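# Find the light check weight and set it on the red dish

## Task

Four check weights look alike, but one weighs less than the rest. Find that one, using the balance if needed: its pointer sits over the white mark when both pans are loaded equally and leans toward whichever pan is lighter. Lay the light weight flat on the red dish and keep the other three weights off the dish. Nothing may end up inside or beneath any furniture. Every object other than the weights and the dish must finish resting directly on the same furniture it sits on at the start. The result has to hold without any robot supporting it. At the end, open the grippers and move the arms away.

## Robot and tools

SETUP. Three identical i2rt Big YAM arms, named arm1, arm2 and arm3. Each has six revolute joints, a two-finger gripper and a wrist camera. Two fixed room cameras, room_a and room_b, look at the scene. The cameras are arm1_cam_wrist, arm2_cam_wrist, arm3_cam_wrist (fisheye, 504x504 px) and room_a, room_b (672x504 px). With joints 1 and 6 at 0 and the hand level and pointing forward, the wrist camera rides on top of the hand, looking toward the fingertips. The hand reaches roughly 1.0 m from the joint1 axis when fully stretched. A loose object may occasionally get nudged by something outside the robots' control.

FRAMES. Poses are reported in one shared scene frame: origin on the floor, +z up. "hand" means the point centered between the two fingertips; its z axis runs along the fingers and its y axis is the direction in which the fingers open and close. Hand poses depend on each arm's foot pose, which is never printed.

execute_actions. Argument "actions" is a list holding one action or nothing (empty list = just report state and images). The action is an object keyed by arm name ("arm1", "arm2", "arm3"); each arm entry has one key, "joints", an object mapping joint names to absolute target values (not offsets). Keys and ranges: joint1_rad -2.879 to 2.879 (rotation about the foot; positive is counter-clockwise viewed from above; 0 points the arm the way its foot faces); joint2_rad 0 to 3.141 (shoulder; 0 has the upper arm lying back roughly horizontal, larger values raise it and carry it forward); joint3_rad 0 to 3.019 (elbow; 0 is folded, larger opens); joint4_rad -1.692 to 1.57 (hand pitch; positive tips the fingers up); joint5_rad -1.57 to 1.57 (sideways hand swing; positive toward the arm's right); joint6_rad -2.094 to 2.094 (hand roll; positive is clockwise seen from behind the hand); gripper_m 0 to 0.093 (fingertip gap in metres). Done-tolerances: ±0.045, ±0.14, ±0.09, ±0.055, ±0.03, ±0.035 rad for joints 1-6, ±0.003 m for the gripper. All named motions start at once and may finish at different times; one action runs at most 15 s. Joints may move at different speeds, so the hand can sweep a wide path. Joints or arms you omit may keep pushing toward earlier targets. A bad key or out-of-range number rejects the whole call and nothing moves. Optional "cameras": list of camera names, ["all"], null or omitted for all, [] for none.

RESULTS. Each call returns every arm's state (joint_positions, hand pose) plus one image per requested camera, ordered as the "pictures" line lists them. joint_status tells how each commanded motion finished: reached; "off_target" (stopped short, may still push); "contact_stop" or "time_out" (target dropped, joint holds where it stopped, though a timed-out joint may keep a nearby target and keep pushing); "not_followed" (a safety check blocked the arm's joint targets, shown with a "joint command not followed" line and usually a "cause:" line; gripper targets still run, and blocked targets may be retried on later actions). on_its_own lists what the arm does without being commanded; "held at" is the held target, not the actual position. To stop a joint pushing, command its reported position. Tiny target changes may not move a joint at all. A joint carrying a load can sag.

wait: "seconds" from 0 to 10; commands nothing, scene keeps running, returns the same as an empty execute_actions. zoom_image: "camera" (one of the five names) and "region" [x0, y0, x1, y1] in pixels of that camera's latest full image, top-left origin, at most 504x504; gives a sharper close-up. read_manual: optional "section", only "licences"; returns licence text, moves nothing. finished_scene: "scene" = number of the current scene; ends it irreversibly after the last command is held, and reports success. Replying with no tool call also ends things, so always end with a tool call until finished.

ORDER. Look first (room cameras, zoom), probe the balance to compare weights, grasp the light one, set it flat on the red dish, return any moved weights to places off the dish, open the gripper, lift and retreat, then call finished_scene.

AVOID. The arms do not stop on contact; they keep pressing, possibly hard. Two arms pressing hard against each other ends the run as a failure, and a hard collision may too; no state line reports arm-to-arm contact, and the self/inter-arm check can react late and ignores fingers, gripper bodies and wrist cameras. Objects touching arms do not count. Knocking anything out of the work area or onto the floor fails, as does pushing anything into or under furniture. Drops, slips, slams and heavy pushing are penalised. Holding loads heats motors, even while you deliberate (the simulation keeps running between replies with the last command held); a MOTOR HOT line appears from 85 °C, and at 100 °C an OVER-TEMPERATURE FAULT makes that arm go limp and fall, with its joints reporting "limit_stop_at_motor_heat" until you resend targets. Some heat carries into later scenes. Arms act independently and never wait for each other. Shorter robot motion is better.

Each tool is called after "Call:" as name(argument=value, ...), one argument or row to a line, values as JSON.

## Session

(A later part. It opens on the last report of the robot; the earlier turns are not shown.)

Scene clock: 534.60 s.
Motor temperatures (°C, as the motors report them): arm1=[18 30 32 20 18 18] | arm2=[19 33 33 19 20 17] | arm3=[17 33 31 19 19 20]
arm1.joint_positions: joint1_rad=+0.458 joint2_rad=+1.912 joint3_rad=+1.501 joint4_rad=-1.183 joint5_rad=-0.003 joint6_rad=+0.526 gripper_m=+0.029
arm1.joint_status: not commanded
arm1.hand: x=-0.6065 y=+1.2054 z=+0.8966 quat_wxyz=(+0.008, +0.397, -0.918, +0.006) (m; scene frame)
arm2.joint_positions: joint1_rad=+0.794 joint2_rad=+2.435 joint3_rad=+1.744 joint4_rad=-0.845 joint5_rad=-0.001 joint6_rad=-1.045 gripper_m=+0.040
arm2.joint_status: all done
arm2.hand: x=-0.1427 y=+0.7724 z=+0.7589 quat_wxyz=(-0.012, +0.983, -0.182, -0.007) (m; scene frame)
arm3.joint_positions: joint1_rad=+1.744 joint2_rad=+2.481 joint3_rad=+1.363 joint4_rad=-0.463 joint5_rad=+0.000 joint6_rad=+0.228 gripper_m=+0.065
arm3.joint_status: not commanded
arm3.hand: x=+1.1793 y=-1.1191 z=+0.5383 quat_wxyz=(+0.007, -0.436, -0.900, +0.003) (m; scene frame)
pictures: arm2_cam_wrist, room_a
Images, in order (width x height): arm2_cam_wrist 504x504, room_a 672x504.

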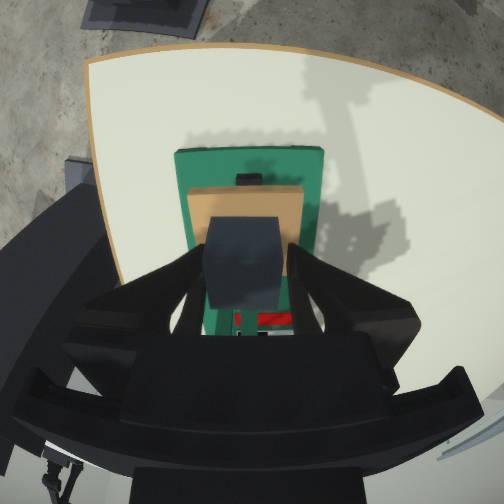

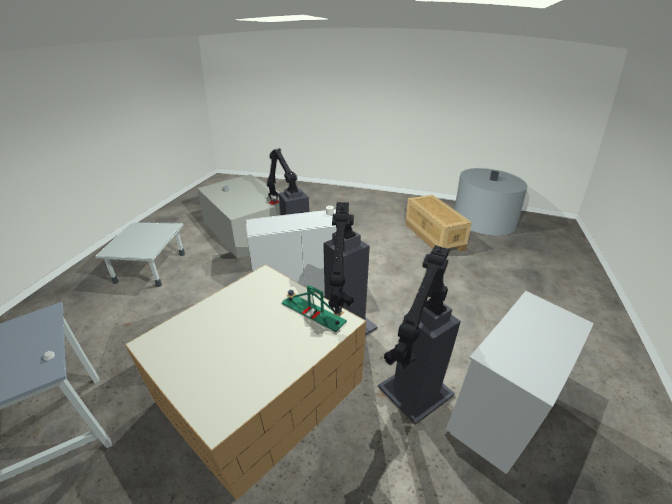

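Call:
execute_actions(
  actions=[],
  cameras=["arm2_cam_wrist", "room_a", "room_b"],
)

Call:
zoom_image(
  camera="room_a",
  region=[270, 265, 370, 340],
)

Scene clock: 541.70 s.
Motor temperatures (°C, as the motors report them): arm1=[18 30 32 20 18 18] | arm2=[19 33 33 19 20 17] | arm3=[17 33 31 19 19 20]
arm1.joint_positions: joint1_rad=+0.458 joint2_rad=+1.912 joint3_rad=+1.501 joint4_rad=-1.183 joint5_rad=-0.003 joint6_rad=+0.526 gripper_m=+0.029
arm1.joint_status: not commanded
arm1.hand: x=-0.6065 y=+1.2054 z=+0.8966 quat_wxyz=(+0.008, +0.397, -0.918, +0.006) (m; scene frame)
arm2.joint_positions: joint1_rad=+0.794 joint2_rad=+2.435 joint3_rad=+1.744 joint4_rad=-0.845 joint5_rad=-0.001 joint6_rad=-1.045 gripper_m=+0.040
arm2.joint_status: all done
arm2.hand: x=-0.1427 y=+0.7724 z=+0.7589 quat_wxyz=(-0.012, +0.983, -0.182, -0.007) (m; scene frame)
arm3.joint_positions: joint1_rad=+1.744 joint2_rad=+2.481 joint3_rad=+1.363 joint4_rad=-0.463 joint5_rad=+0.000 joint6_rad=+0.228 gripper_m=+0.065
arm3.joint_status: not commanded
arm3.hand: x=+1.1793 y=-1.1191 z=+0.5383 quat_wxyz=(+0.007, -0.436, -0.900, +0.003) (m; scene frame)
pictures: arm2_cam_wrist, room_a, room_b
Images, in order (width x height): arm2_cam_wrist 504x504, room_a 672x504, room_b 672x504.

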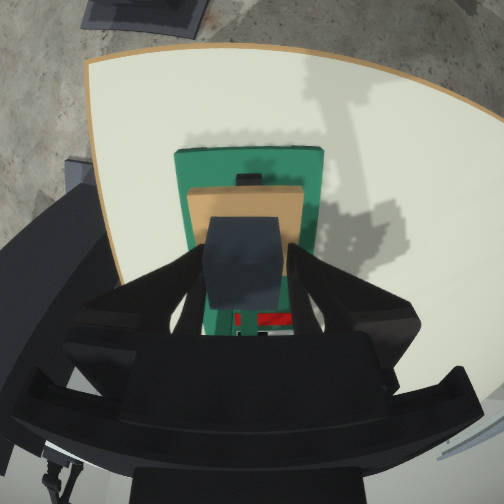

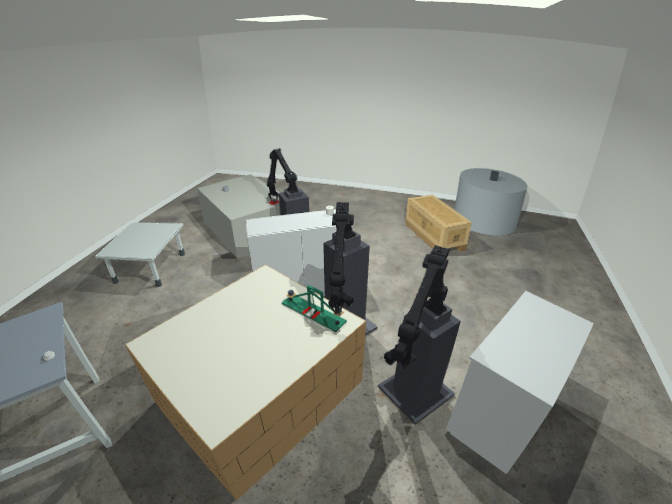

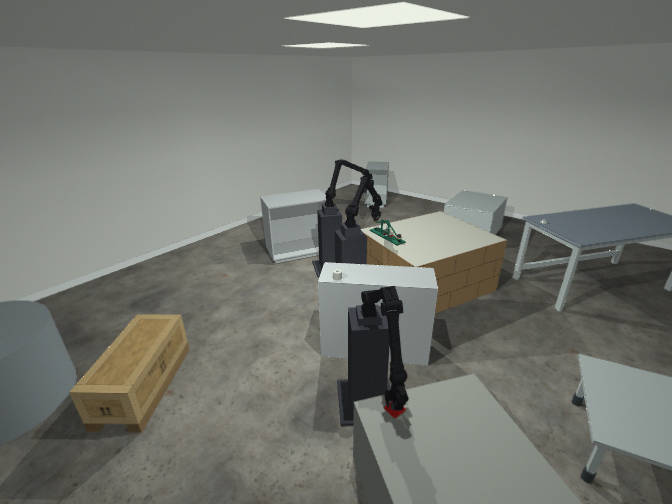

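Region (270, 265, 370, 340) of room_a's 672x504 image, scaled by 5.040, with more detail than that image has; it fills the top 378 rows of this view, and the rest is white.

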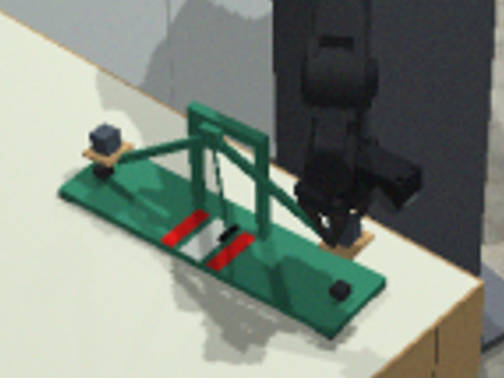

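Call:
execute_actions(
  actions=[
    {"arm2": {"joints": {"joint1_rad": 0.817, "joint2_rad": 2.385, "joint4_rad": -0.933, "gripper_m": 0.042}}, "arm3": {"joints": {"gripper_m": 0.02}}},
  ],
  cameras=["arm2_cam_wrist", "arm3_cam_wrist", "room_a"],
)

Call:
zoom_image(
  camera="room_a",
  region=[270, 265, 370, 340],
)

Scene clock: 572.23 s.
Motor temperatures (°C, as the motors report them): arm1=[18 30 33 20 18 18] | arm2=[19 33 34 19 20 17] | arm3=[17 34 31 19 19 20]
arm1.joint_positions: joint1_rad=+0.458 joint2_rad=+1.912 joint3_rad=+1.501 joint4_rad=-1.183 joint5_rad=-0.003 joint6_rad=+0.526 gripper_m=+0.029
arm1.joint_status: not commanded
arm1.hand: x=-0.6065 y=+1.2054 z=+0.8966 quat_wxyz=(+0.008, +0.397, -0.918, +0.006) (m; scene frame)
arm2.joint_positions: joint1_rad=+0.803 joint2_rad=+2.392 joint3_rad=+1.744 joint4_rad=-0.925 joint5_rad=-0.001 joint6_rad=-1.045 gripper_m=+0.042
arm2.joint_status: all done
arm2.hand: x=-0.1471 y=+0.7642 z=+0.7856 quat_wxyz=(+0.005, +0.984, -0.178, -0.001) (m; scene frame)
arm3.joint_positions: joint1_rad=+1.744 joint2_rad=+2.481 joint3_rad=+1.363 joint4_rad=-0.463 joint5_rad=+0.000 joint6_rad=+0.228 gripper_m=+0.030
arm3.joint_status: gripper_m off_target (ended at +0.030, target +0.020)
arm3.hand: x=+1.1794 y=-1.1190 z=+0.5383 quat_wxyz=(+0.007, -0.436, -0.900, +0.003) (m; scene frame)
pictures: arm2_cam_wrist, arm3_cam_wrist, room_a
Images, in order (width x height): arm2_cam_wrist 504x504, arm3_cam_wrist 504x504, room_a 672x504.

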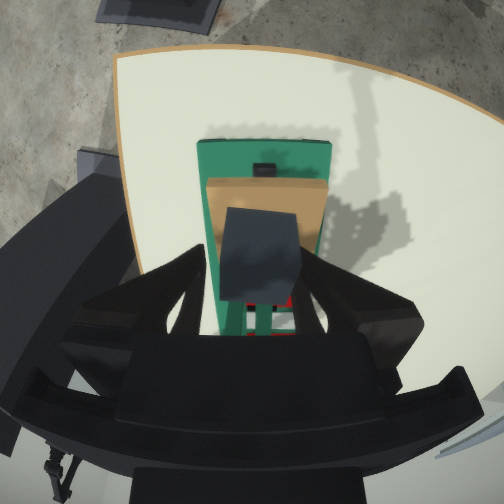

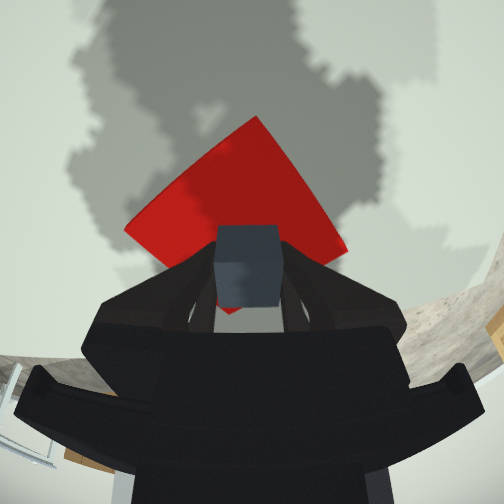

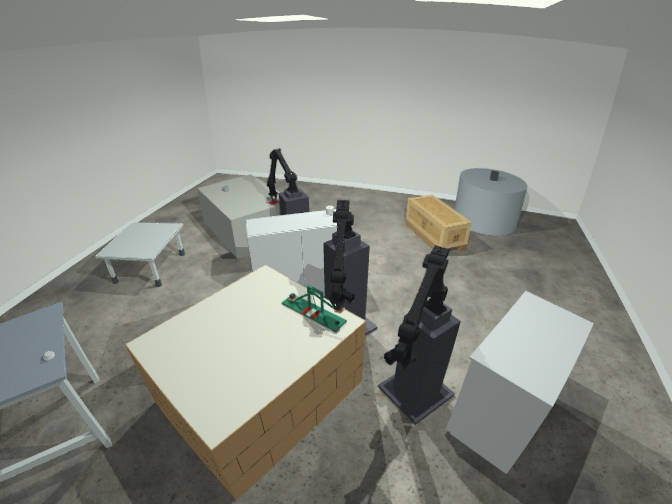

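Region (270, 265, 370, 340) of room_a's 672x504 image, scaled by 5.040, with more detail than that image has; it fills the top 378 rows of this view, and the rest is white.

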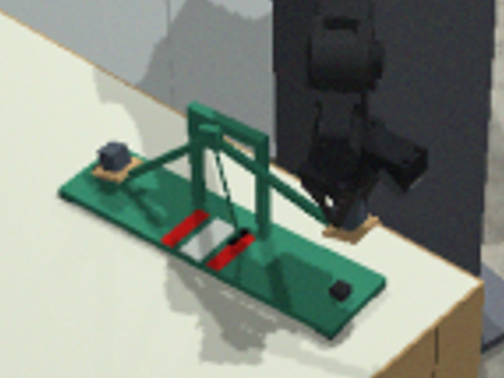

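Call:
execute_actions(
  actions=[
    {"arm2": {"joints": {"joint2_rad": 2.372, "joint3_rad": 1.79}}, "arm3": {"joints": {"joint1_rad": 2.0, "joint2_rad": 2.43, "joint6_rad": 1.57, "gripper_m": 0.02}}},
  ],
  cameras=["arm2_cam_wrist", "arm3_cam_wrist"],
)

Scene clock: 621.07 s.
Motor temperatures (°C, as the motors report them): arm1=[18 30 33 20 18 18] | arm2=[19 35 34 19 20 17] | arm3=[17 34 31 19 19 20]
arm1.joint_positions: joint1_rad=+0.458 joint2_rad=+1.912 joint3_rad=+1.501 joint4_rad=-1.183 joint5_rad=-0.003 joint6_rad=+0.526 gripper_m=+0.029
arm1.joint_status: not commanded
arm1.hand: x=-0.6065 y=+1.2054 z=+0.8966 quat_wxyz=(+0.008, +0.397, -0.918, +0.006) (m; scene frame)
arm2.joint_positions: joint1_rad=+0.803 joint2_rad=+2.392 joint3_rad=+1.754 joint4_rad=-0.925 joint5_rad=-0.001 joint6_rad=-1.045 gripper_m=+0.042
arm2.joint_status: all done
arm2.hand: x=-0.1478 y=+0.7688 z=+0.7888 quat_wxyz=(+0.000, +0.984, -0.178, -0.003) (m; scene frame)
arm3.joint_positions: joint1_rad=+1.995 joint2_rad=+2.448 joint3_rad=+1.363 joint4_rad=-0.463 joint5_rad=-0.001 joint6_rad=+1.561 gripper_m=+0.030
arm3.joint_status: gripper_m off_target (ended at +0.030, target +0.020); the others done
arm3.hand: x=+1.2603 y=-1.0120 z=+0.5537 quat_wxyz=(-0.009, -0.837, -0.547, -0.002) (m; scene frame)
pictures: arm2_cam_wrist, arm3_cam_wrist
Images, in order (width x height): arm2_cam_wrist 504x504, arm3_cam_wrist 504x504.

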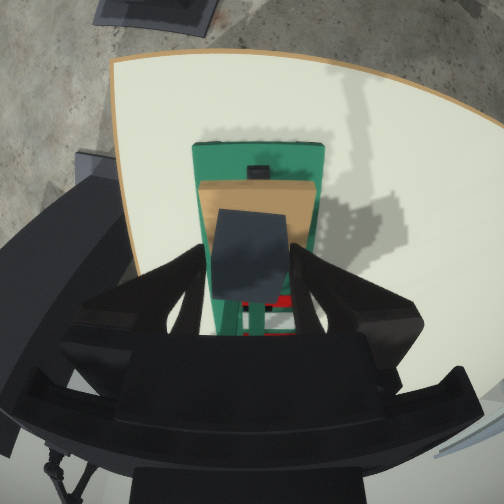

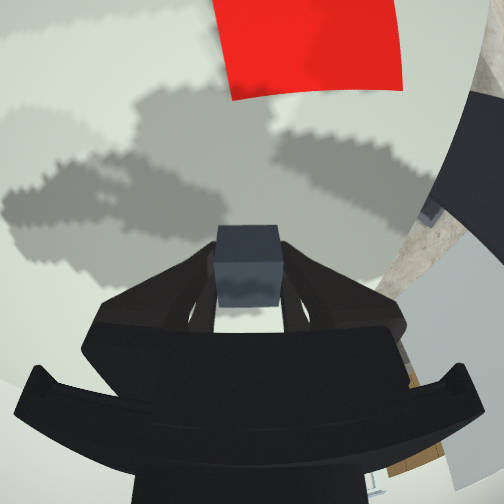

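Call:
execute_actions(
  actions=[
    {"arm2": {"joints": {"gripper_m": 0.02}}, "arm3": {"joints": {"joint2_rad": 2.497, "gripper_m": 0.02}}},
  ],
  cameras=["arm2_cam_wrist", "arm3_cam_wrist"],
)

Scene clock: 627.13 s.
Motor temperatures (°C, as the motors report them): arm1=[18 30 33 20 18 18] | arm2=[19 35 35 19 20 17] | arm3=[17 34 31 19 19 20]
arm1.joint_positions: joint1_rad=+0.458 joint2_rad=+1.912 joint3_rad=+1.501 joint4_rad=-1.183 joint5_rad=-0.003 joint6_rad=+0.526 gripper_m=+0.029
arm1.joint_status: not commanded
arm1.hand: x=-0.6065 y=+1.2054 z=+0.8966 quat_wxyz=(+0.008, +0.397, -0.918, +0.006) (m; scene frame)
arm2.joint_positions: joint1_rad=+0.803 joint2_rad=+2.392 joint3_rad=+1.754 joint4_rad=-0.925 joint5_rad=+0.000 joint6_rad=-1.045 gripper_m=+0.030
arm2.joint_status: gripper_m off_target (ended at +0.030, target +0.020)
arm2.hand: x=-0.1477 y=+0.7688 z=+0.7888 quat_wxyz=(+0.000, +0.984, -0.178, -0.002) (m; scene frame)
arm3.joint_positions: joint1_rad=+1.994 joint2_rad=+2.490 joint3_rad=+1.366 joint4_rad=-0.462 joint5_rad=-0.001 joint6_rad=+1.563 gripper_m=+0.030
arm3.joint_status: gripper_m off_target (ended at +0.030, target +0.020); the others done
arm3.hand: x=+1.2465 y=-1.0062 z=+0.5331 quat_wxyz=(+0.006, -0.838, -0.545, +0.008) (m; scene frame)
pictures: arm2_cam_wrist, arm3_cam_wrist
Images, in order (width x height): arm2_cam_wrist 504x504, arm3_cam_wrist 504x504.

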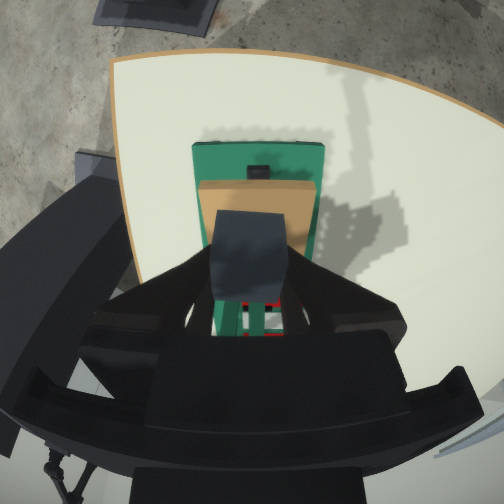

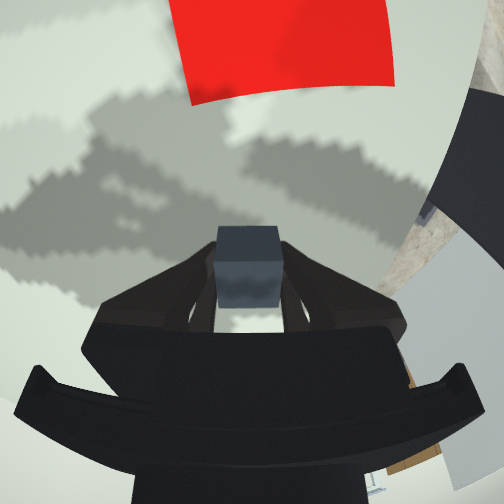

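Call:
execute_actions(
  actions=[
    {"arm2": {"joints": {"joint2_rad": 2.2, "gripper_m": 0.02}}, "arm3": {"joints": {"joint2_rad": 2.485, "gripper_m": 0.08}}},
  ],
  cameras=["arm2_cam_wrist", "arm3_cam_wrist"],
)

Scene clock: 636.23 s.
Motor temperatures (°C, as the motors report them): arm1=[18 30 33 20 18 18] | arm2=[19 36 35 19 20 17] | arm3=[17 34 31 18 19 20]
arm1.joint_positions: joint1_rad=+0.458 joint2_rad=+1.912 joint3_rad=+1.501 joint4_rad=-1.183 joint5_rad=-0.003 joint6_rad=+0.526 gripper_m=+0.029
arm1.joint_status: not commanded
arm1.hand: x=-0.6065 y=+1.2054 z=+0.8966 quat_wxyz=(+0.008, +0.397, -0.918, +0.006) (m; scene frame)
arm2.joint_positions: joint1_rad=+0.803 joint2_rad=+2.178 joint3_rad=+1.770 joint4_rad=-0.927 joint5_rad=+0.000 joint6_rad=-1.045 gripper_m=+0.030
arm2.joint_status: gripper_m off_target (ended at +0.030, target +0.020); the others done
arm2.hand: x=-0.1553 y=+0.8170 z=+0.9350 quat_wxyz=(-0.107, +0.978, -0.177, -0.041) (m; scene frame)
arm3.joint_positions: joint1_rad=+1.994 joint2_rad=+2.490 joint3_rad=+1.366 joint4_rad=-0.462 joint5_rad=+0.000 joint6_rad=+1.563 gripper_m=+0.080
arm3.joint_status: all done
arm3.hand: x=+1.2465 y=-1.0063 z=+0.5331 quat_wxyz=(+0.006, -0.838, -0.545, +0.008) (m; scene frame)
pictures: arm2_cam_wrist, arm3_cam_wrist
Images, in order (width x height): arm2_cam_wrist 504x504, arm3_cam_wrist 504x504.

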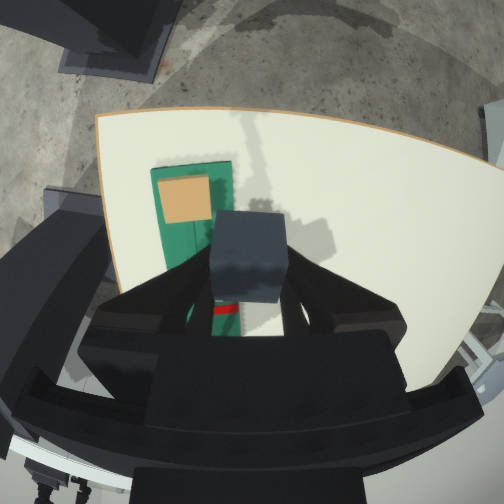

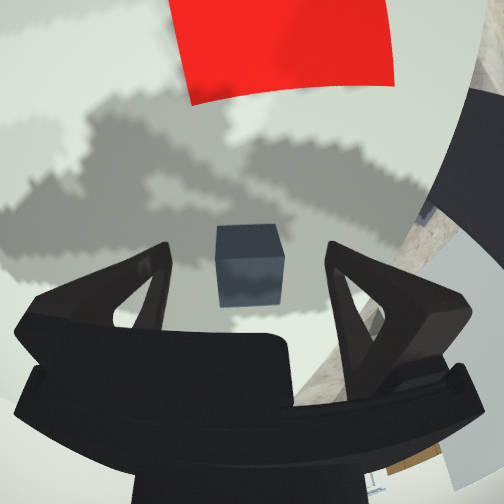

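Call:
execute_actions(
  actions=[
    {"arm1": {"joints": {"joint1_rad": -0.488, "joint2_rad": 2.41, "joint3_rad": 1.935, "joint4_rad": -1.05, "gripper_m": 0.02}}, "arm2": {"joints": {"joint1_rad": -1.685, "joint2_rad": 2.3, "joint3_rad": 1.86, "joint4_rad": -1.34, "joint6_rad": 0.0, "gripper_m": 0.02}}, "arm3": {"joints": {"joint1_rad": -0.6, "joint2_rad": 0.9, "joint4_rad": -1.3, "joint6_rad": 0.0, "gripper_m": 0.08}}},
  ],
)

Scene clock: 682.17 s.
Motor temperatures (°C, as the motors report them): arm1=[18 31 33 20 18 18] | arm2=[19 34 36 19 20 17] | arm3=[17 33 31 18 19 20]
arm1.joint_positions: joint1_rad=-0.477 joint2_rad=+2.447 joint3_rad=+1.899 joint4_rad=-1.050 joint5_rad=+0.001 joint6_rad=+0.528 gripper_m=+0.029
arm1.joint_status: gripper_m off_target (ended at +0.029, target +0.020); the others done
arm1.hand: x=-0.1124 y=+0.9315 z=+0.7043 quat_wxyz=(+0.013, -0.059, -0.998, +0.005) (m; scene frame)
arm2.joint_positions: joint1_rad=-1.696 joint2_rad=+2.282 joint3_rad=+1.849 joint4_rad=-1.328 joint5_rad=+0.002 joint6_rad=-0.006 gripper_m=+0.030
arm2.joint_status: gripper_m off_target (ended at +0.030, target +0.020); the others done
arm2.hand: x=+0.4110 y=-0.3032 z=+0.9006 quat_wxyz=(+0.089, -0.367, -0.926, -0.031) (m; scene frame)
arm3.joint_positions: joint1_rad=-0.597 joint2_rad=+0.897 joint3_rad=+1.377 joint4_rad=-1.281 joint5_rad=+0.002 joint6_rad=+0.009 gripper_m=+0.080
arm3.joint_status: all done
arm3.hand: x=+0.4275 y=-0.8286 z=+1.2908 quat_wxyz=(-0.027, -0.924, -0.053, +0.378) (m; scene frame)
pictures: arm1_cam_wrist, arm2_cam_wrist, arm3_cam_wrist, room_a, room_b
Images, in order (width x height): arm1_cam_wrist 504x504, arm2_cam_wrist 504x504, arm3_cam_wrist 504x504, room_a 672x504, room_b 672x504.

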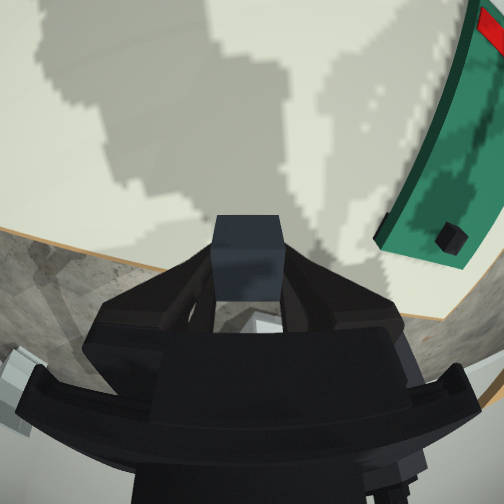

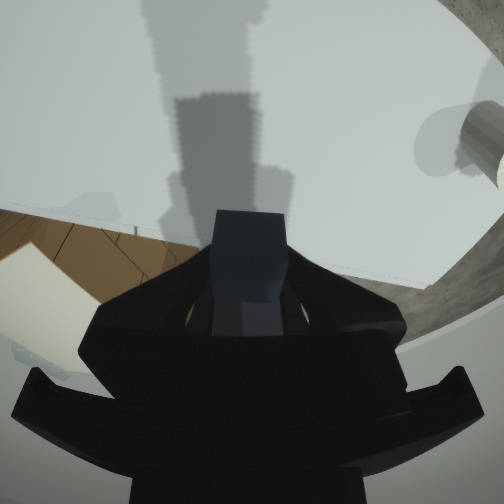

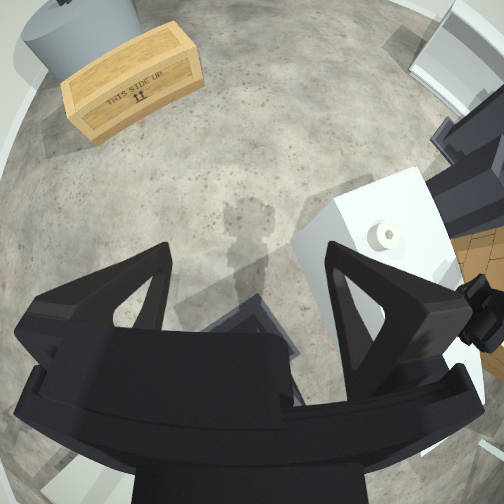

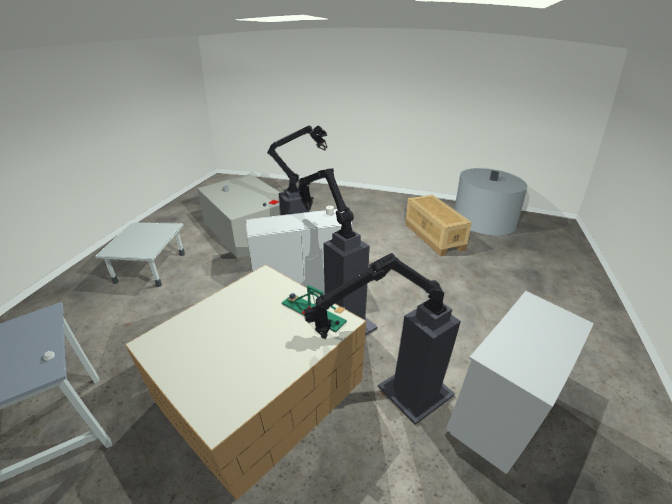

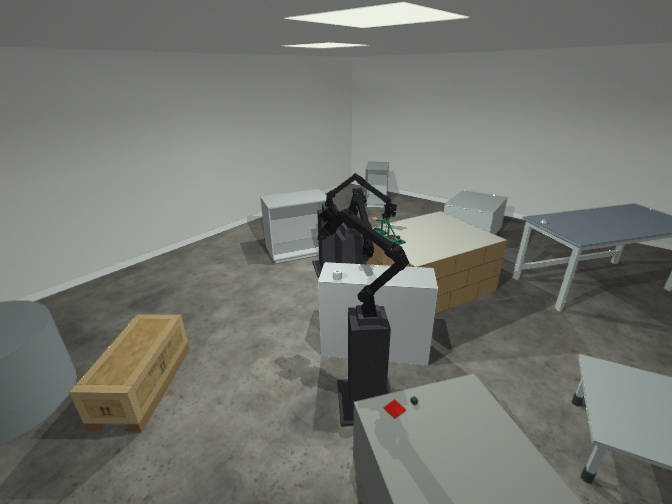

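Call:
execute_actions(
  actions=[
    {"arm1": {"joints": {"joint2_rad": 2.49, "joint4_rad": -0.952, "gripper_m": 0.02}}, "arm2": {"joints": {"joint2_rad": 2.44, "joint4_rad": -1.187, "gripper_m": 0.02}}, "arm3": {"joints": {"joint1_rad": -1.2, "joint6_rad": -0.17, "gripper_m": 0.07}}},
  ],
  cameras=["arm1_cam_wrist", "arm2_cam_wrist", "room_a"],
)

Scene clock: 705.40 s.
Motor temperatures (°C, as the motors report them): arm1=[18 34 34 20 18 18] | arm2=[19 35 35 19 20 17] | arm3=[17 30 35 19 19 20]
arm1.joint_positions: joint1_rad=-0.477 joint2_rad=+2.509 joint3_rad=+1.899 joint4_rad=-0.969 joint5_rad=+0.001 joint6_rad=+0.528 gripper_m=+0.029
arm1.joint_status: gripper_m off_target (ended at +0.029, target +0.020); the others done
arm1.hand: x=-0.1098 y=+0.9328 z=+0.6632 quat_wxyz=(+0.005, -0.059, -0.998, +0.001) (m; scene frame)
arm2.joint_positions: joint1_rad=-1.696 joint2_rad=+2.439 joint3_rad=+1.849 joint4_rad=-1.194 joint5_rad=+0.002 joint6_rad=-0.006 gripper_m=+0.030
arm2.joint_status: gripper_m off_target (ended at +0.030, target +0.020); the others done
arm2.hand: x=+0.4103 y=-0.3036 z=+0.8002 quat_wxyz=(+0.099, -0.366, -0.925, -0.035) (m; scene frame)
arm3.joint_positions: joint1_rad=-1.196 joint2_rad=+0.897 joint3_rad=+1.377 joint4_rad=-1.281 joint5_rad=+0.000 joint6_rad=-0.161 gripper_m=+0.070
arm3.joint_status: all done
arm3.hand: x=+0.4633 y=-0.6265 z=+1.2895 quat_wxyz=(+0.114, -0.915, +0.145, +0.360) (m; scene frame)
pictures: arm1_cam_wrist, arm2_cam_wrist, room_a
Images, in order (width x height): arm1_cam_wrist 504x504, arm2_cam_wrist 504x504, room_a 672x504.

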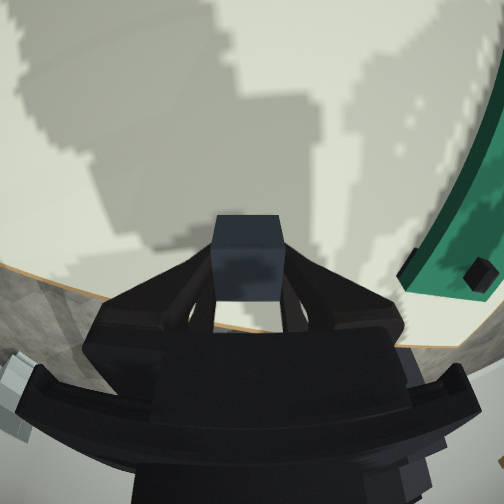

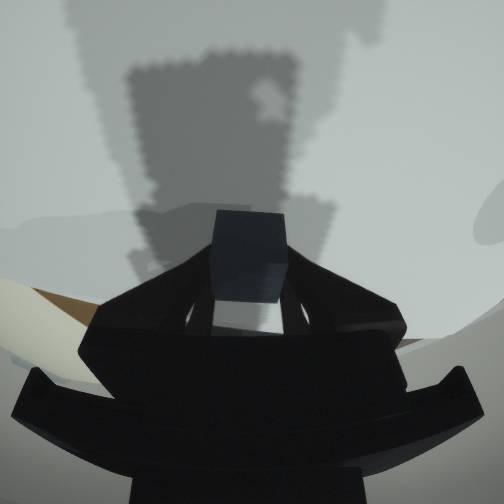

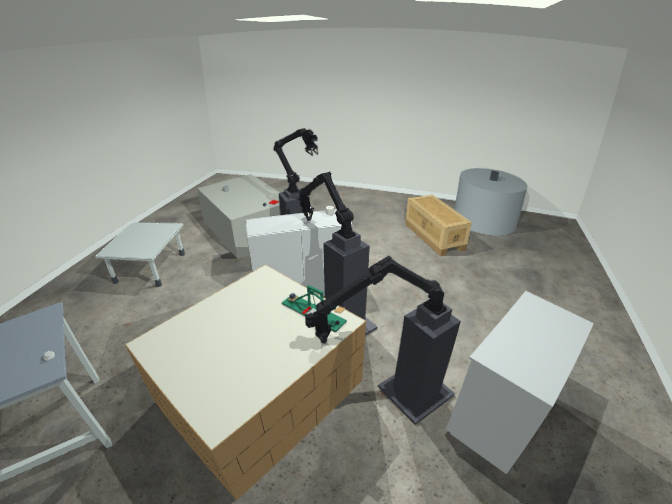

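Call:
execute_actions(
  actions=[
    {"arm1": {"joints": {"joint2_rad": 2.525, "gripper_m": 0.02}}, "arm2": {"joints": {"joint2_rad": 2.5, "joint4_rad": -1.168, "gripper_m": 0.02}}, "arm3": {"joints": {"joint1_rad": -1.4}}},
  ],
  cameras=["arm1_cam_wrist", "arm2_cam_wrist", "room_a"],
)

Scene clock: 712.10 s.
Motor temperatures (°C, as the motors report them): arm1=[18 34 34 20 18 18] | arm2=[19 35 35 19 20 17] | arm3=[17 29 36 19 19 20]
arm1.joint_positions: joint1_rad=-0.477 joint2_rad=+2.517 joint3_rad=+1.900 joint4_rad=-0.967 joint5_rad=+0.001 joint6_rad=+0.528 gripper_m=+0.029
arm1.joint_status: gripper_m off_target (ended at +0.029, target +0.020); the others done
arm1.hand: x=-0.1107 y=+0.9325 z=+0.6586 quat_wxyz=(+0.006, -0.059, -0.998, +0.001) (m; scene frame)
arm2.joint_positions: joint1_rad=-1.696 joint2_rad=+2.459 joint3_rad=+1.849 joint4_rad=-1.175 joint5_rad=+0.001 joint6_rad=-0.006 gripper_m=+0.030
arm2.joint_status: gripper_m off_target (ended at +0.030, target +0.020); the others done
arm2.hand: x=+0.4097 y=-0.3030 z=+0.7869 quat_wxyz=(+0.100, -0.366, -0.924, -0.035) (m; scene frame)
arm3.joint_positions: joint1_rad=-1.399 joint2_rad=+0.897 joint3_rad=+1.377 joint4_rad=-1.281 joint5_rad=+0.000 joint6_rad=-0.162 gripper_m=+0.070
arm3.joint_status: all done
arm3.hand: x=+0.5019 y=-0.5670 z=+1.2890 quat_wxyz=(+0.150, -0.895, +0.237, +0.346) (m; scene frame)
pictures: arm1_cam_wrist, arm2_cam_wrist, room_a
Images, in order (width x height): arm1_cam_wrist 504x504, arm2_cam_wrist 504x504, room_a 672x504.

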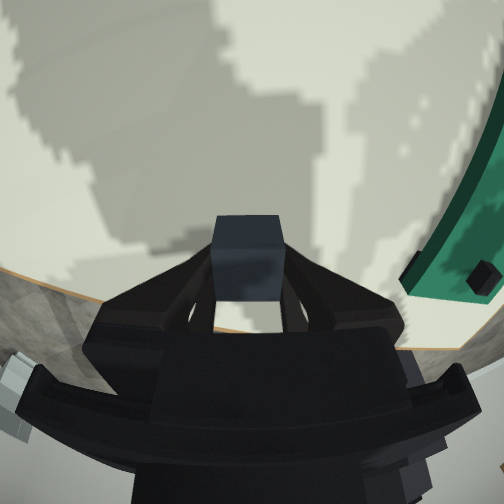

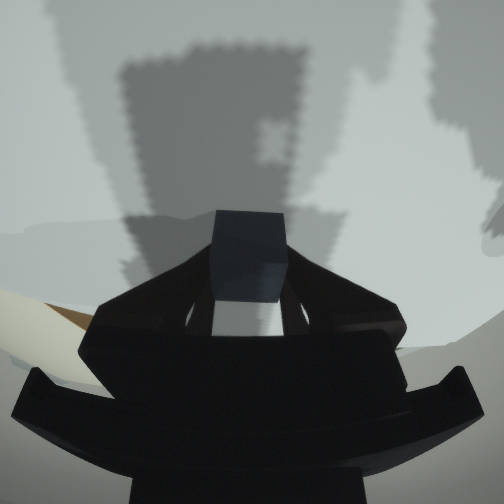

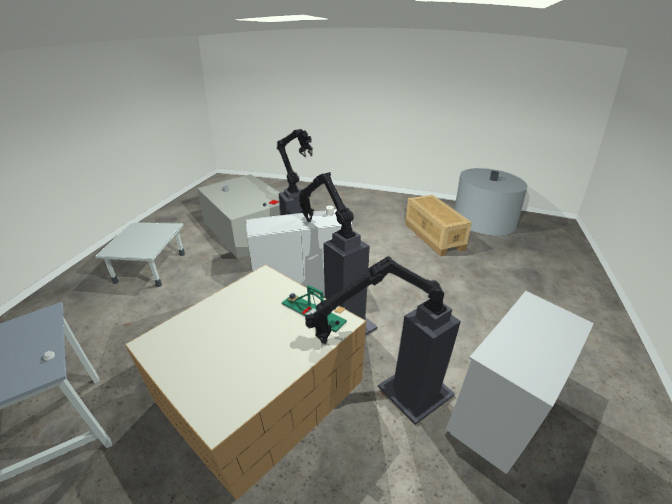

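Call:
execute_actions(
  actions=[
    {"arm1": {"joints": {"joint2_rad": 2.5, "gripper_m": 0.065}}, "arm2": {"joints": {"joint2_rad": 2.47, "gripper_m": 0.06}}, "arm3": {"joints": {"joint1_rad": -1.5}}},
  ],
  cameras=["arm1_cam_wrist", "arm2_cam_wrist"],
)

Scene clock: 719.17 s.
Motor temperatures (°C, as the motors report them): arm1=[18 34 34 20 18 18] | arm2=[19 35 34 19 20 17] | arm3=[17 29 36 19 19 20]
arm1.joint_positions: joint1_rad=-0.477 joint2_rad=+2.517 joint3_rad=+1.900 joint4_rad=-0.967 joint5_rad=+0.001 joint6_rad=+0.528 gripper_m=+0.065
arm1.joint_status: all done
arm1.hand: x=-0.1107 y=+0.9325 z=+0.6586 quat_wxyz=(+0.006, -0.059, -0.998, +0.001) (m; scene frame)
arm2.joint_positions: joint1_rad=-1.696 joint2_rad=+2.459 joint3_rad=+1.849 joint4_rad=-1.175 joint5_rad=+0.001 joint6_rad=-0.006 gripper_m=+0.060
arm2.joint_status: all done
arm2.hand: x=+0.4097 y=-0.3030 z=+0.7869 quat_wxyz=(+0.100, -0.366, -0.924, -0.035) (m; scene frame)
arm3.joint_positions: joint1_rad=-1.499 joint2_rad=+0.897 joint3_rad=+1.377 joint4_rad=-1.281 joint5_rad=+0.000 joint6_rad=-0.162 gripper_m=+0.070
arm3.joint_status: all done
arm3.hand: x=+0.5249 y=-0.5412 z=+1.2887 quat_wxyz=(+0.167, -0.883, +0.281, +0.338) (m; scene frame)
pictures: arm1_cam_wrist, arm2_cam_wrist
Images, in order (width x height): arm1_cam_wrist 504x504, arm2_cam_wrist 504x504.

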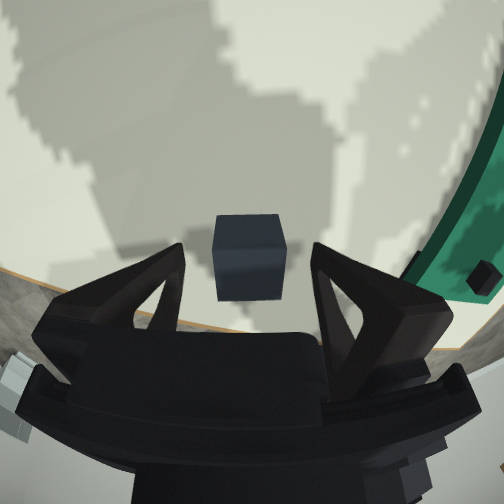

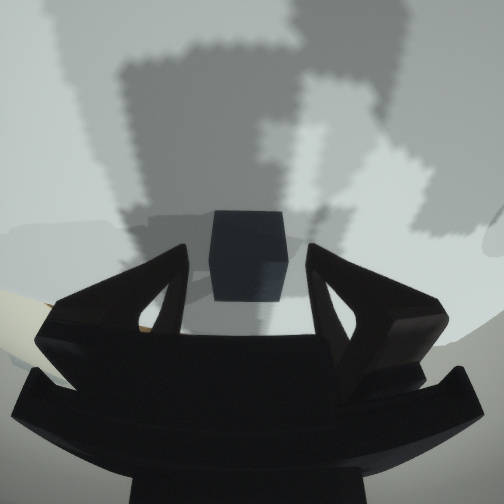

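Call:
execute_actions(
  actions=[
    {"arm1": {"joints": {"joint2_rad": 2.36, "joint4_rad": -1.1}}, "arm2": {"joints": {"joint2_rad": 2.34, "joint4_rad": -1.33}}, "arm3": {"joints": {"joint1_rad": -1.66}}},
  ],
  cameras=["room_a"],
)

Call:
execute_actions(
  actions=[
    {"arm1": {"joints": {"joint1_rad": 0.3, "joint2_rad": 1.4, "joint4_rad": -1.4}}, "arm2": {"joints": {"joint1_rad": -0.5, "joint2_rad": 1.5}}, "arm3": {"joints": {"joint1_rad": -1.66, "joint2_rad": 2.117, "joint3_rad": 1.705, "joint4_rad": -1.122, "gripper_m": 0.07}}},
  ],
  cameras=["arm3_cam_wrist", "room_a"],
)

Scene clock: 741.57 s.
Motor temperatures (°C, as the motors report them): arm1=[18 35 34 20 18 18] | arm2=[19 35 34 19 20 17] | arm3=[17 28 37 19 19 20]
arm1.joint_positions: joint1_rad=-0.477 joint2_rad=+2.352 joint3_rad=+1.913 joint4_rad=-1.082 joint5_rad=+0.001 joint6_rad=+0.528 gripper_m=+0.065
arm1.joint_status: all done
arm1.hand: x=-0.0944 y=+0.9389 z=+0.7723 quat_wxyz=(-0.022, -0.059, -0.998, -0.013) (m; scene frame)
arm2.joint_positions: joint1_rad=-1.696 joint2_rad=+2.325 joint3_rad=+1.849 joint4_rad=-1.320 joint5_rad=+0.001 joint6_rad=-0.006 gripper_m=+0.060
arm2.joint_status: all done
arm2.hand: x=+0.4072 y=-0.2996 z=+0.8750 quat_wxyz=(+0.105, -0.366, -0.924, -0.037) (m; scene frame)
arm3.joint_positions: joint1_rad=-1.660 joint2_rad=+0.897 joint3_rad=+1.377 joint4_rad=-1.281 joint5_rad=+0.000 joint6_rad=-0.162 gripper_m=+0.070
arm3.joint_status: all done
arm3.hand: x=+0.5673 y=-0.5046 z=+1.2882 quat_wxyz=(+0.193, -0.857, +0.352, +0.323) (m; scene frame)
pictures: room_a
Images, in order (width x height): room_a 672x504.

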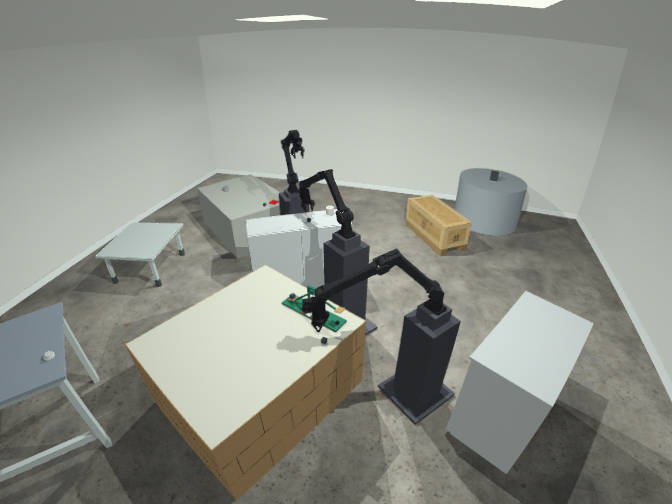

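Scene clock: 743.50 s.
Motor temperatures (°C, as the motors report them): arm1=[18 35 34 20 18 18] | arm2=[19 35 34 19 20 17] | arm3=[17 28 38 19 19 20]
arm1.joint_positions: joint1_rad=+0.304 joint2_rad=+1.412 joint3_rad=+1.922 joint4_rad=-1.382 joint5_rad=-0.003 joint6_rad=+0.528 gripper_m=+0.065
arm1.joint_status: all done
arm1.hand: x=-0.5379 y=+1.1441 z=+1.3436 quat_wxyz=(-0.223, +0.305, -0.888, -0.262) (m; scene frame)
arm2.joint_positions: joint1_rad=-0.506 joint2_rad=+1.475 joint3_rad=+1.854 joint4_rad=-1.319 joint5_rad=-0.002 joint6_rad=-0.005 gripper_m=+0.060
arm2.joint_status: all done
arm2.hand: x=+0.4660 y=+0.3590 z=+1.3814 quat_wxyz=(-0.301, +0.207, -0.929, -0.063) (m; scene frame)
arm3.joint_positions: joint1_rad=-1.660 joint2_rad=+2.124 joint3_rad=+1.677 joint4_rad=-1.129 joint5_rad=+0.000 joint6_rad=-0.162 gripper_m=+0.070
arm3.joint_status: all done
arm3.hand: x=+0.4022 y=-0.2868 z=+0.8257 quat_wxyz=(-0.005, -0.926, +0.378, +0.000) (m; scene frame)
pictures: arm3_cam_wrist, room_a
Images, in order (width x height): arm3_cam_wrist 504x504, room_a 672x504.

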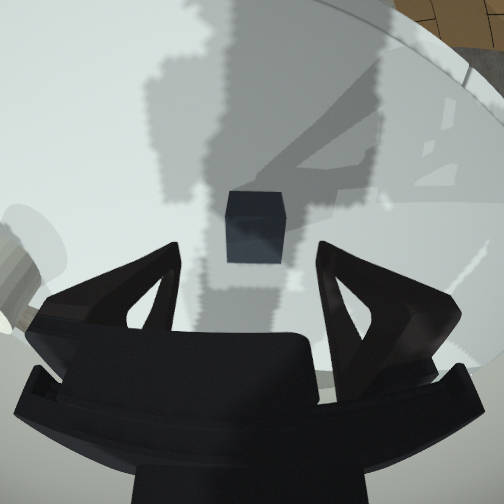

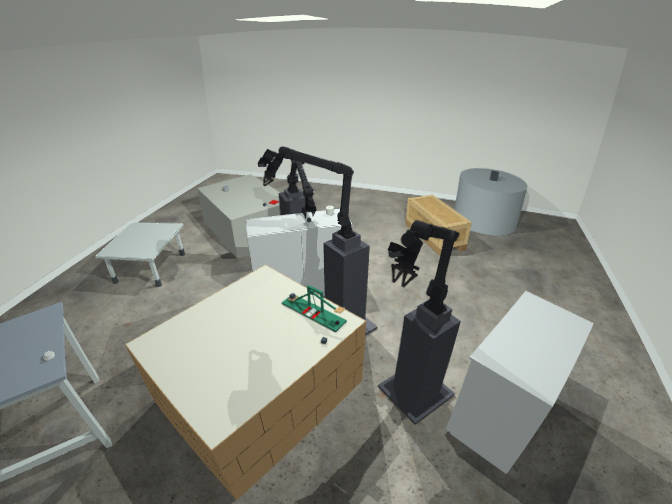

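Call:
zoom_image(
  camera="arm3_cam_wrist",
  region=[190, 160, 316, 286],
)

Region (190, 160, 316, 286) of arm3_cam_wrist's 504x504 image, scaled by 4.000, with more detail than that image has.

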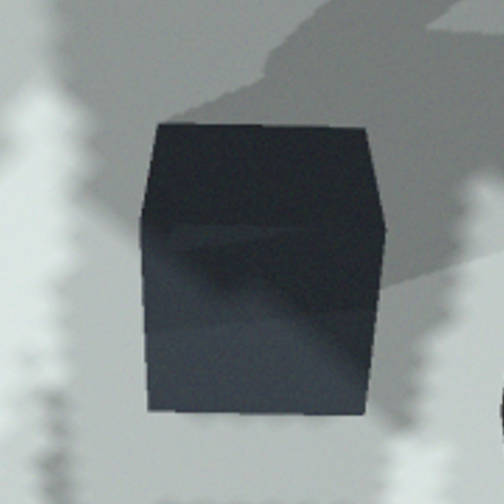

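Call:
execute_actions(
  actions=[
    {"arm3": {"joints": {"joint1_rad": -1.672, "joint2_rad": 2.179, "joint4_rad": -1.087, "gripper_m": 0.055}}},
  ],
  cameras=["arm3_cam_wrist"],
)

Scene clock: 757.67 s.
Motor temperatures (°C, as the motors report them): arm1=[18 32 34 20 18 18] | arm2=[19 33 36 19 20 17] | arm3=[17 31 38 18 19 20]
arm1.joint_positions: joint1_rad=+0.304 joint2_rad=+1.412 joint3_rad=+1.922 joint4_rad=-1.382 joint5_rad=-0.003 joint6_rad=+0.528 gripper_m=+0.065
arm1.joint_status: not commanded
arm1.hand: x=-0.5379 y=+1.1441 z=+1.3436 quat_wxyz=(-0.223, +0.305, -0.888, -0.262) (m; scene frame)
arm2.joint_positions: joint1_rad=-0.506 joint2_rad=+1.475 joint3_rad=+1.854 joint4_rad=-1.319 joint5_rad=-0.002 joint6_rad=-0.005 gripper_m=+0.060
arm2.joint_status: not commanded
arm2.hand: x=+0.4660 y=+0.3590 z=+1.3814 quat_wxyz=(-0.301, +0.207, -0.929, -0.063) (m; scene frame)
arm3.joint_positions: joint1_rad=-1.662 joint2_rad=+2.179 joint3_rad=+1.677 joint4_rad=-1.105 joint5_rad=+0.000 joint6_rad=-0.162 gripper_m=+0.055
arm3.joint_status: all done
arm3.hand: x=+0.4042 y=-0.2875 z=+0.7924 quat_wxyz=(-0.013, -0.925, +0.379, -0.013) (m; scene frame)
pictures: arm3_cam_wrist
Images, in order (width x height): arm3_cam_wrist 504x504.

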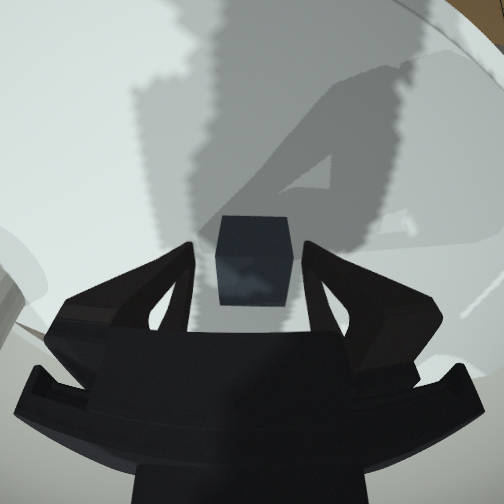

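Call:
execute_actions(
  actions=[
    {"arm3": {"joints": {"gripper_m": 0.02}}},
  ],
  cameras=["arm3_cam_wrist"],
)

Scene clock: 779.53 s.
Motor temperatures (°C, as the motors report them): arm1=[18 30 35 20 18 18] | arm2=[19 31 37 19 20 17] | arm3=[17 33 38 19 19 20]
arm1.joint_positions: joint1_rad=+0.304 joint2_rad=+1.412 joint3_rad=+1.922 joint4_rad=-1.382 joint5_rad=-0.003 joint6_rad=+0.528 gripper_m=+0.065
arm1.joint_status: not commanded
arm1.hand: x=-0.5379 y=+1.1441 z=+1.3436 quat_wxyz=(-0.223, +0.305, -0.888, -0.262) (m; scene frame)
arm2.joint_positions: joint1_rad=-0.506 joint2_rad=+1.475 joint3_rad=+1.854 joint4_rad=-1.319 joint5_rad=-0.002 joint6_rad=-0.005 gripper_m=+0.060
arm2.joint_status: not commanded
arm2.hand: x=+0.4660 y=+0.3590 z=+1.3814 quat_wxyz=(-0.301, +0.207, -0.929, -0.063) (m; scene frame)
arm3.joint_positions: joint1_rad=-1.662 joint2_rad=+2.179 joint3_rad=+1.677 joint4_rad=-1.104 joint5_rad=+0.000 joint6_rad=-0.163 gripper_m=+0.030
arm3.joint_status: gripper_m off_target (ended at +0.030, target +0.020)
arm3.hand: x=+0.4043 y=-0.2873 z=+0.7924 quat_wxyz=(-0.013, -0.925, +0.379, -0.013) (m; scene frame)
pictures: arm3_cam_wrist
Images, in order (width x height): arm3_cam_wrist 504x504.

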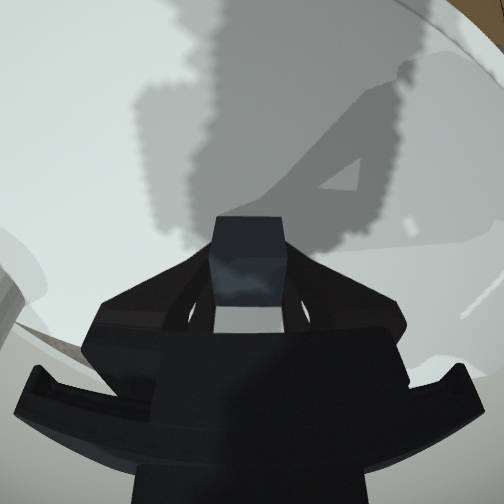

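Call:
execute_actions(
  actions=[],
)

Scene clock: 800.67 s.
Motor temperatures (°C, as the motors report them): arm1=[18 29 35 20 18 18] | arm2=[19 30 37 19 20 17] | arm3=[17 33 39 19 19 20]
arm1.joint_positions: joint1_rad=+0.304 joint2_rad=+1.412 joint3_rad=+1.922 joint4_rad=-1.382 joint5_rad=-0.003 joint6_rad=+0.528 gripper_m=+0.065
arm1.joint_status: not commanded
arm1.hand: x=-0.5379 y=+1.1441 z=+1.3436 quat_wxyz=(-0.223, +0.305, -0.888, -0.262) (m; scene frame)
arm2.joint_positions: joint1_rad=-0.506 joint2_rad=+1.475 joint3_rad=+1.854 joint4_rad=-1.319 joint5_rad=-0.002 joint6_rad=-0.005 gripper_m=+0.060
arm2.joint_status: not commanded
arm2.hand: x=+0.4660 y=+0.3590 z=+1.3814 quat_wxyz=(-0.301, +0.207, -0.929, -0.063) (m; scene frame)
arm3.joint_positions: joint1_rad=-1.662 joint2_rad=+2.179 joint3_rad=+1.677 joint4_rad=-1.104 joint5_rad=+0.000 joint6_rad=-0.163 gripper_m=+0.030
arm3.joint_status: gripper_m off_target (ended at +0.030, target +0.020)
arm3.hand: x=+0.4043 y=-0.2873 z=+0.7924 quat_wxyz=(-0.013, -0.925, +0.379, -0.013) (m; scene frame)
pictures: arm1_cam_wrist, arm2_cam_wrist, arm3_cam_wrist, room_a, room_b
Images, in order (width x height): arm1_cam_wrist 504x504, arm2_cam_wrist 504x504, arm3_cam_wrist 504x504, room_a 672x504, room_b 672x504.

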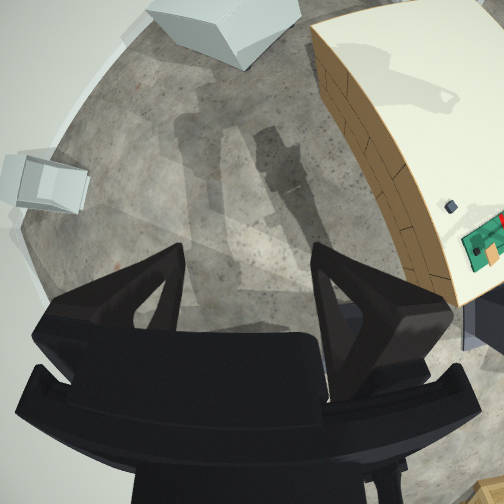

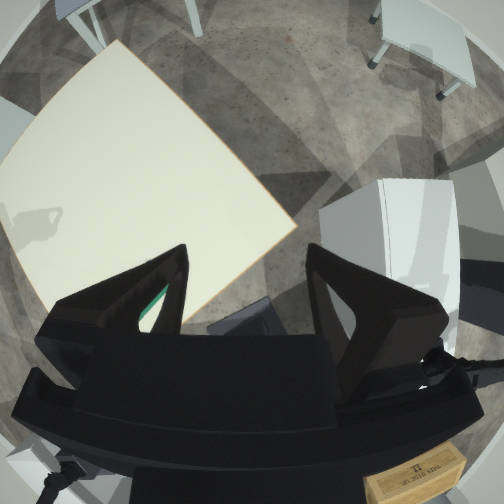

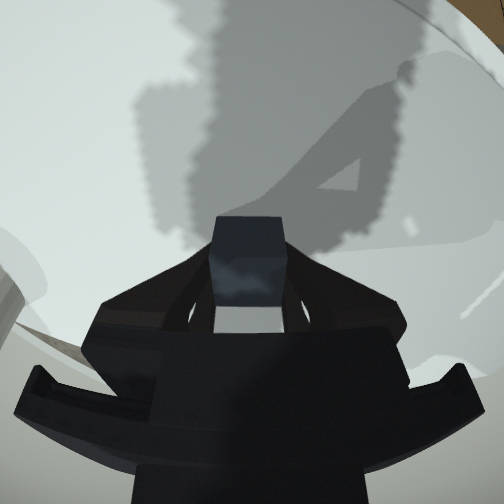

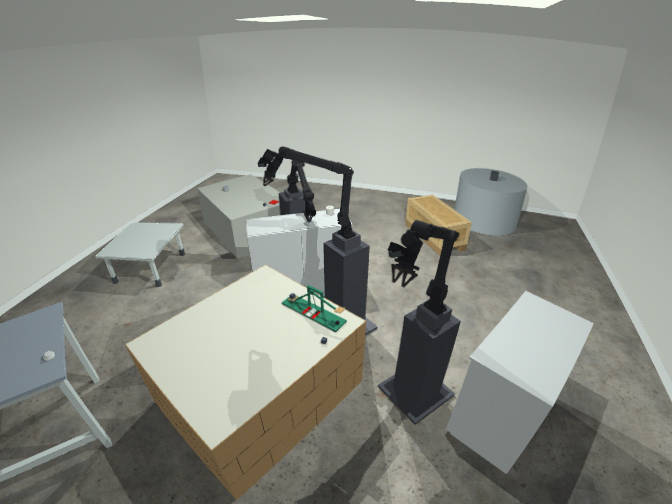

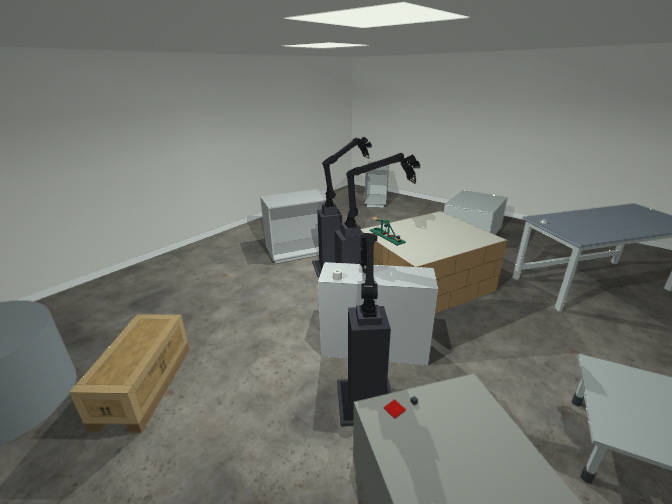

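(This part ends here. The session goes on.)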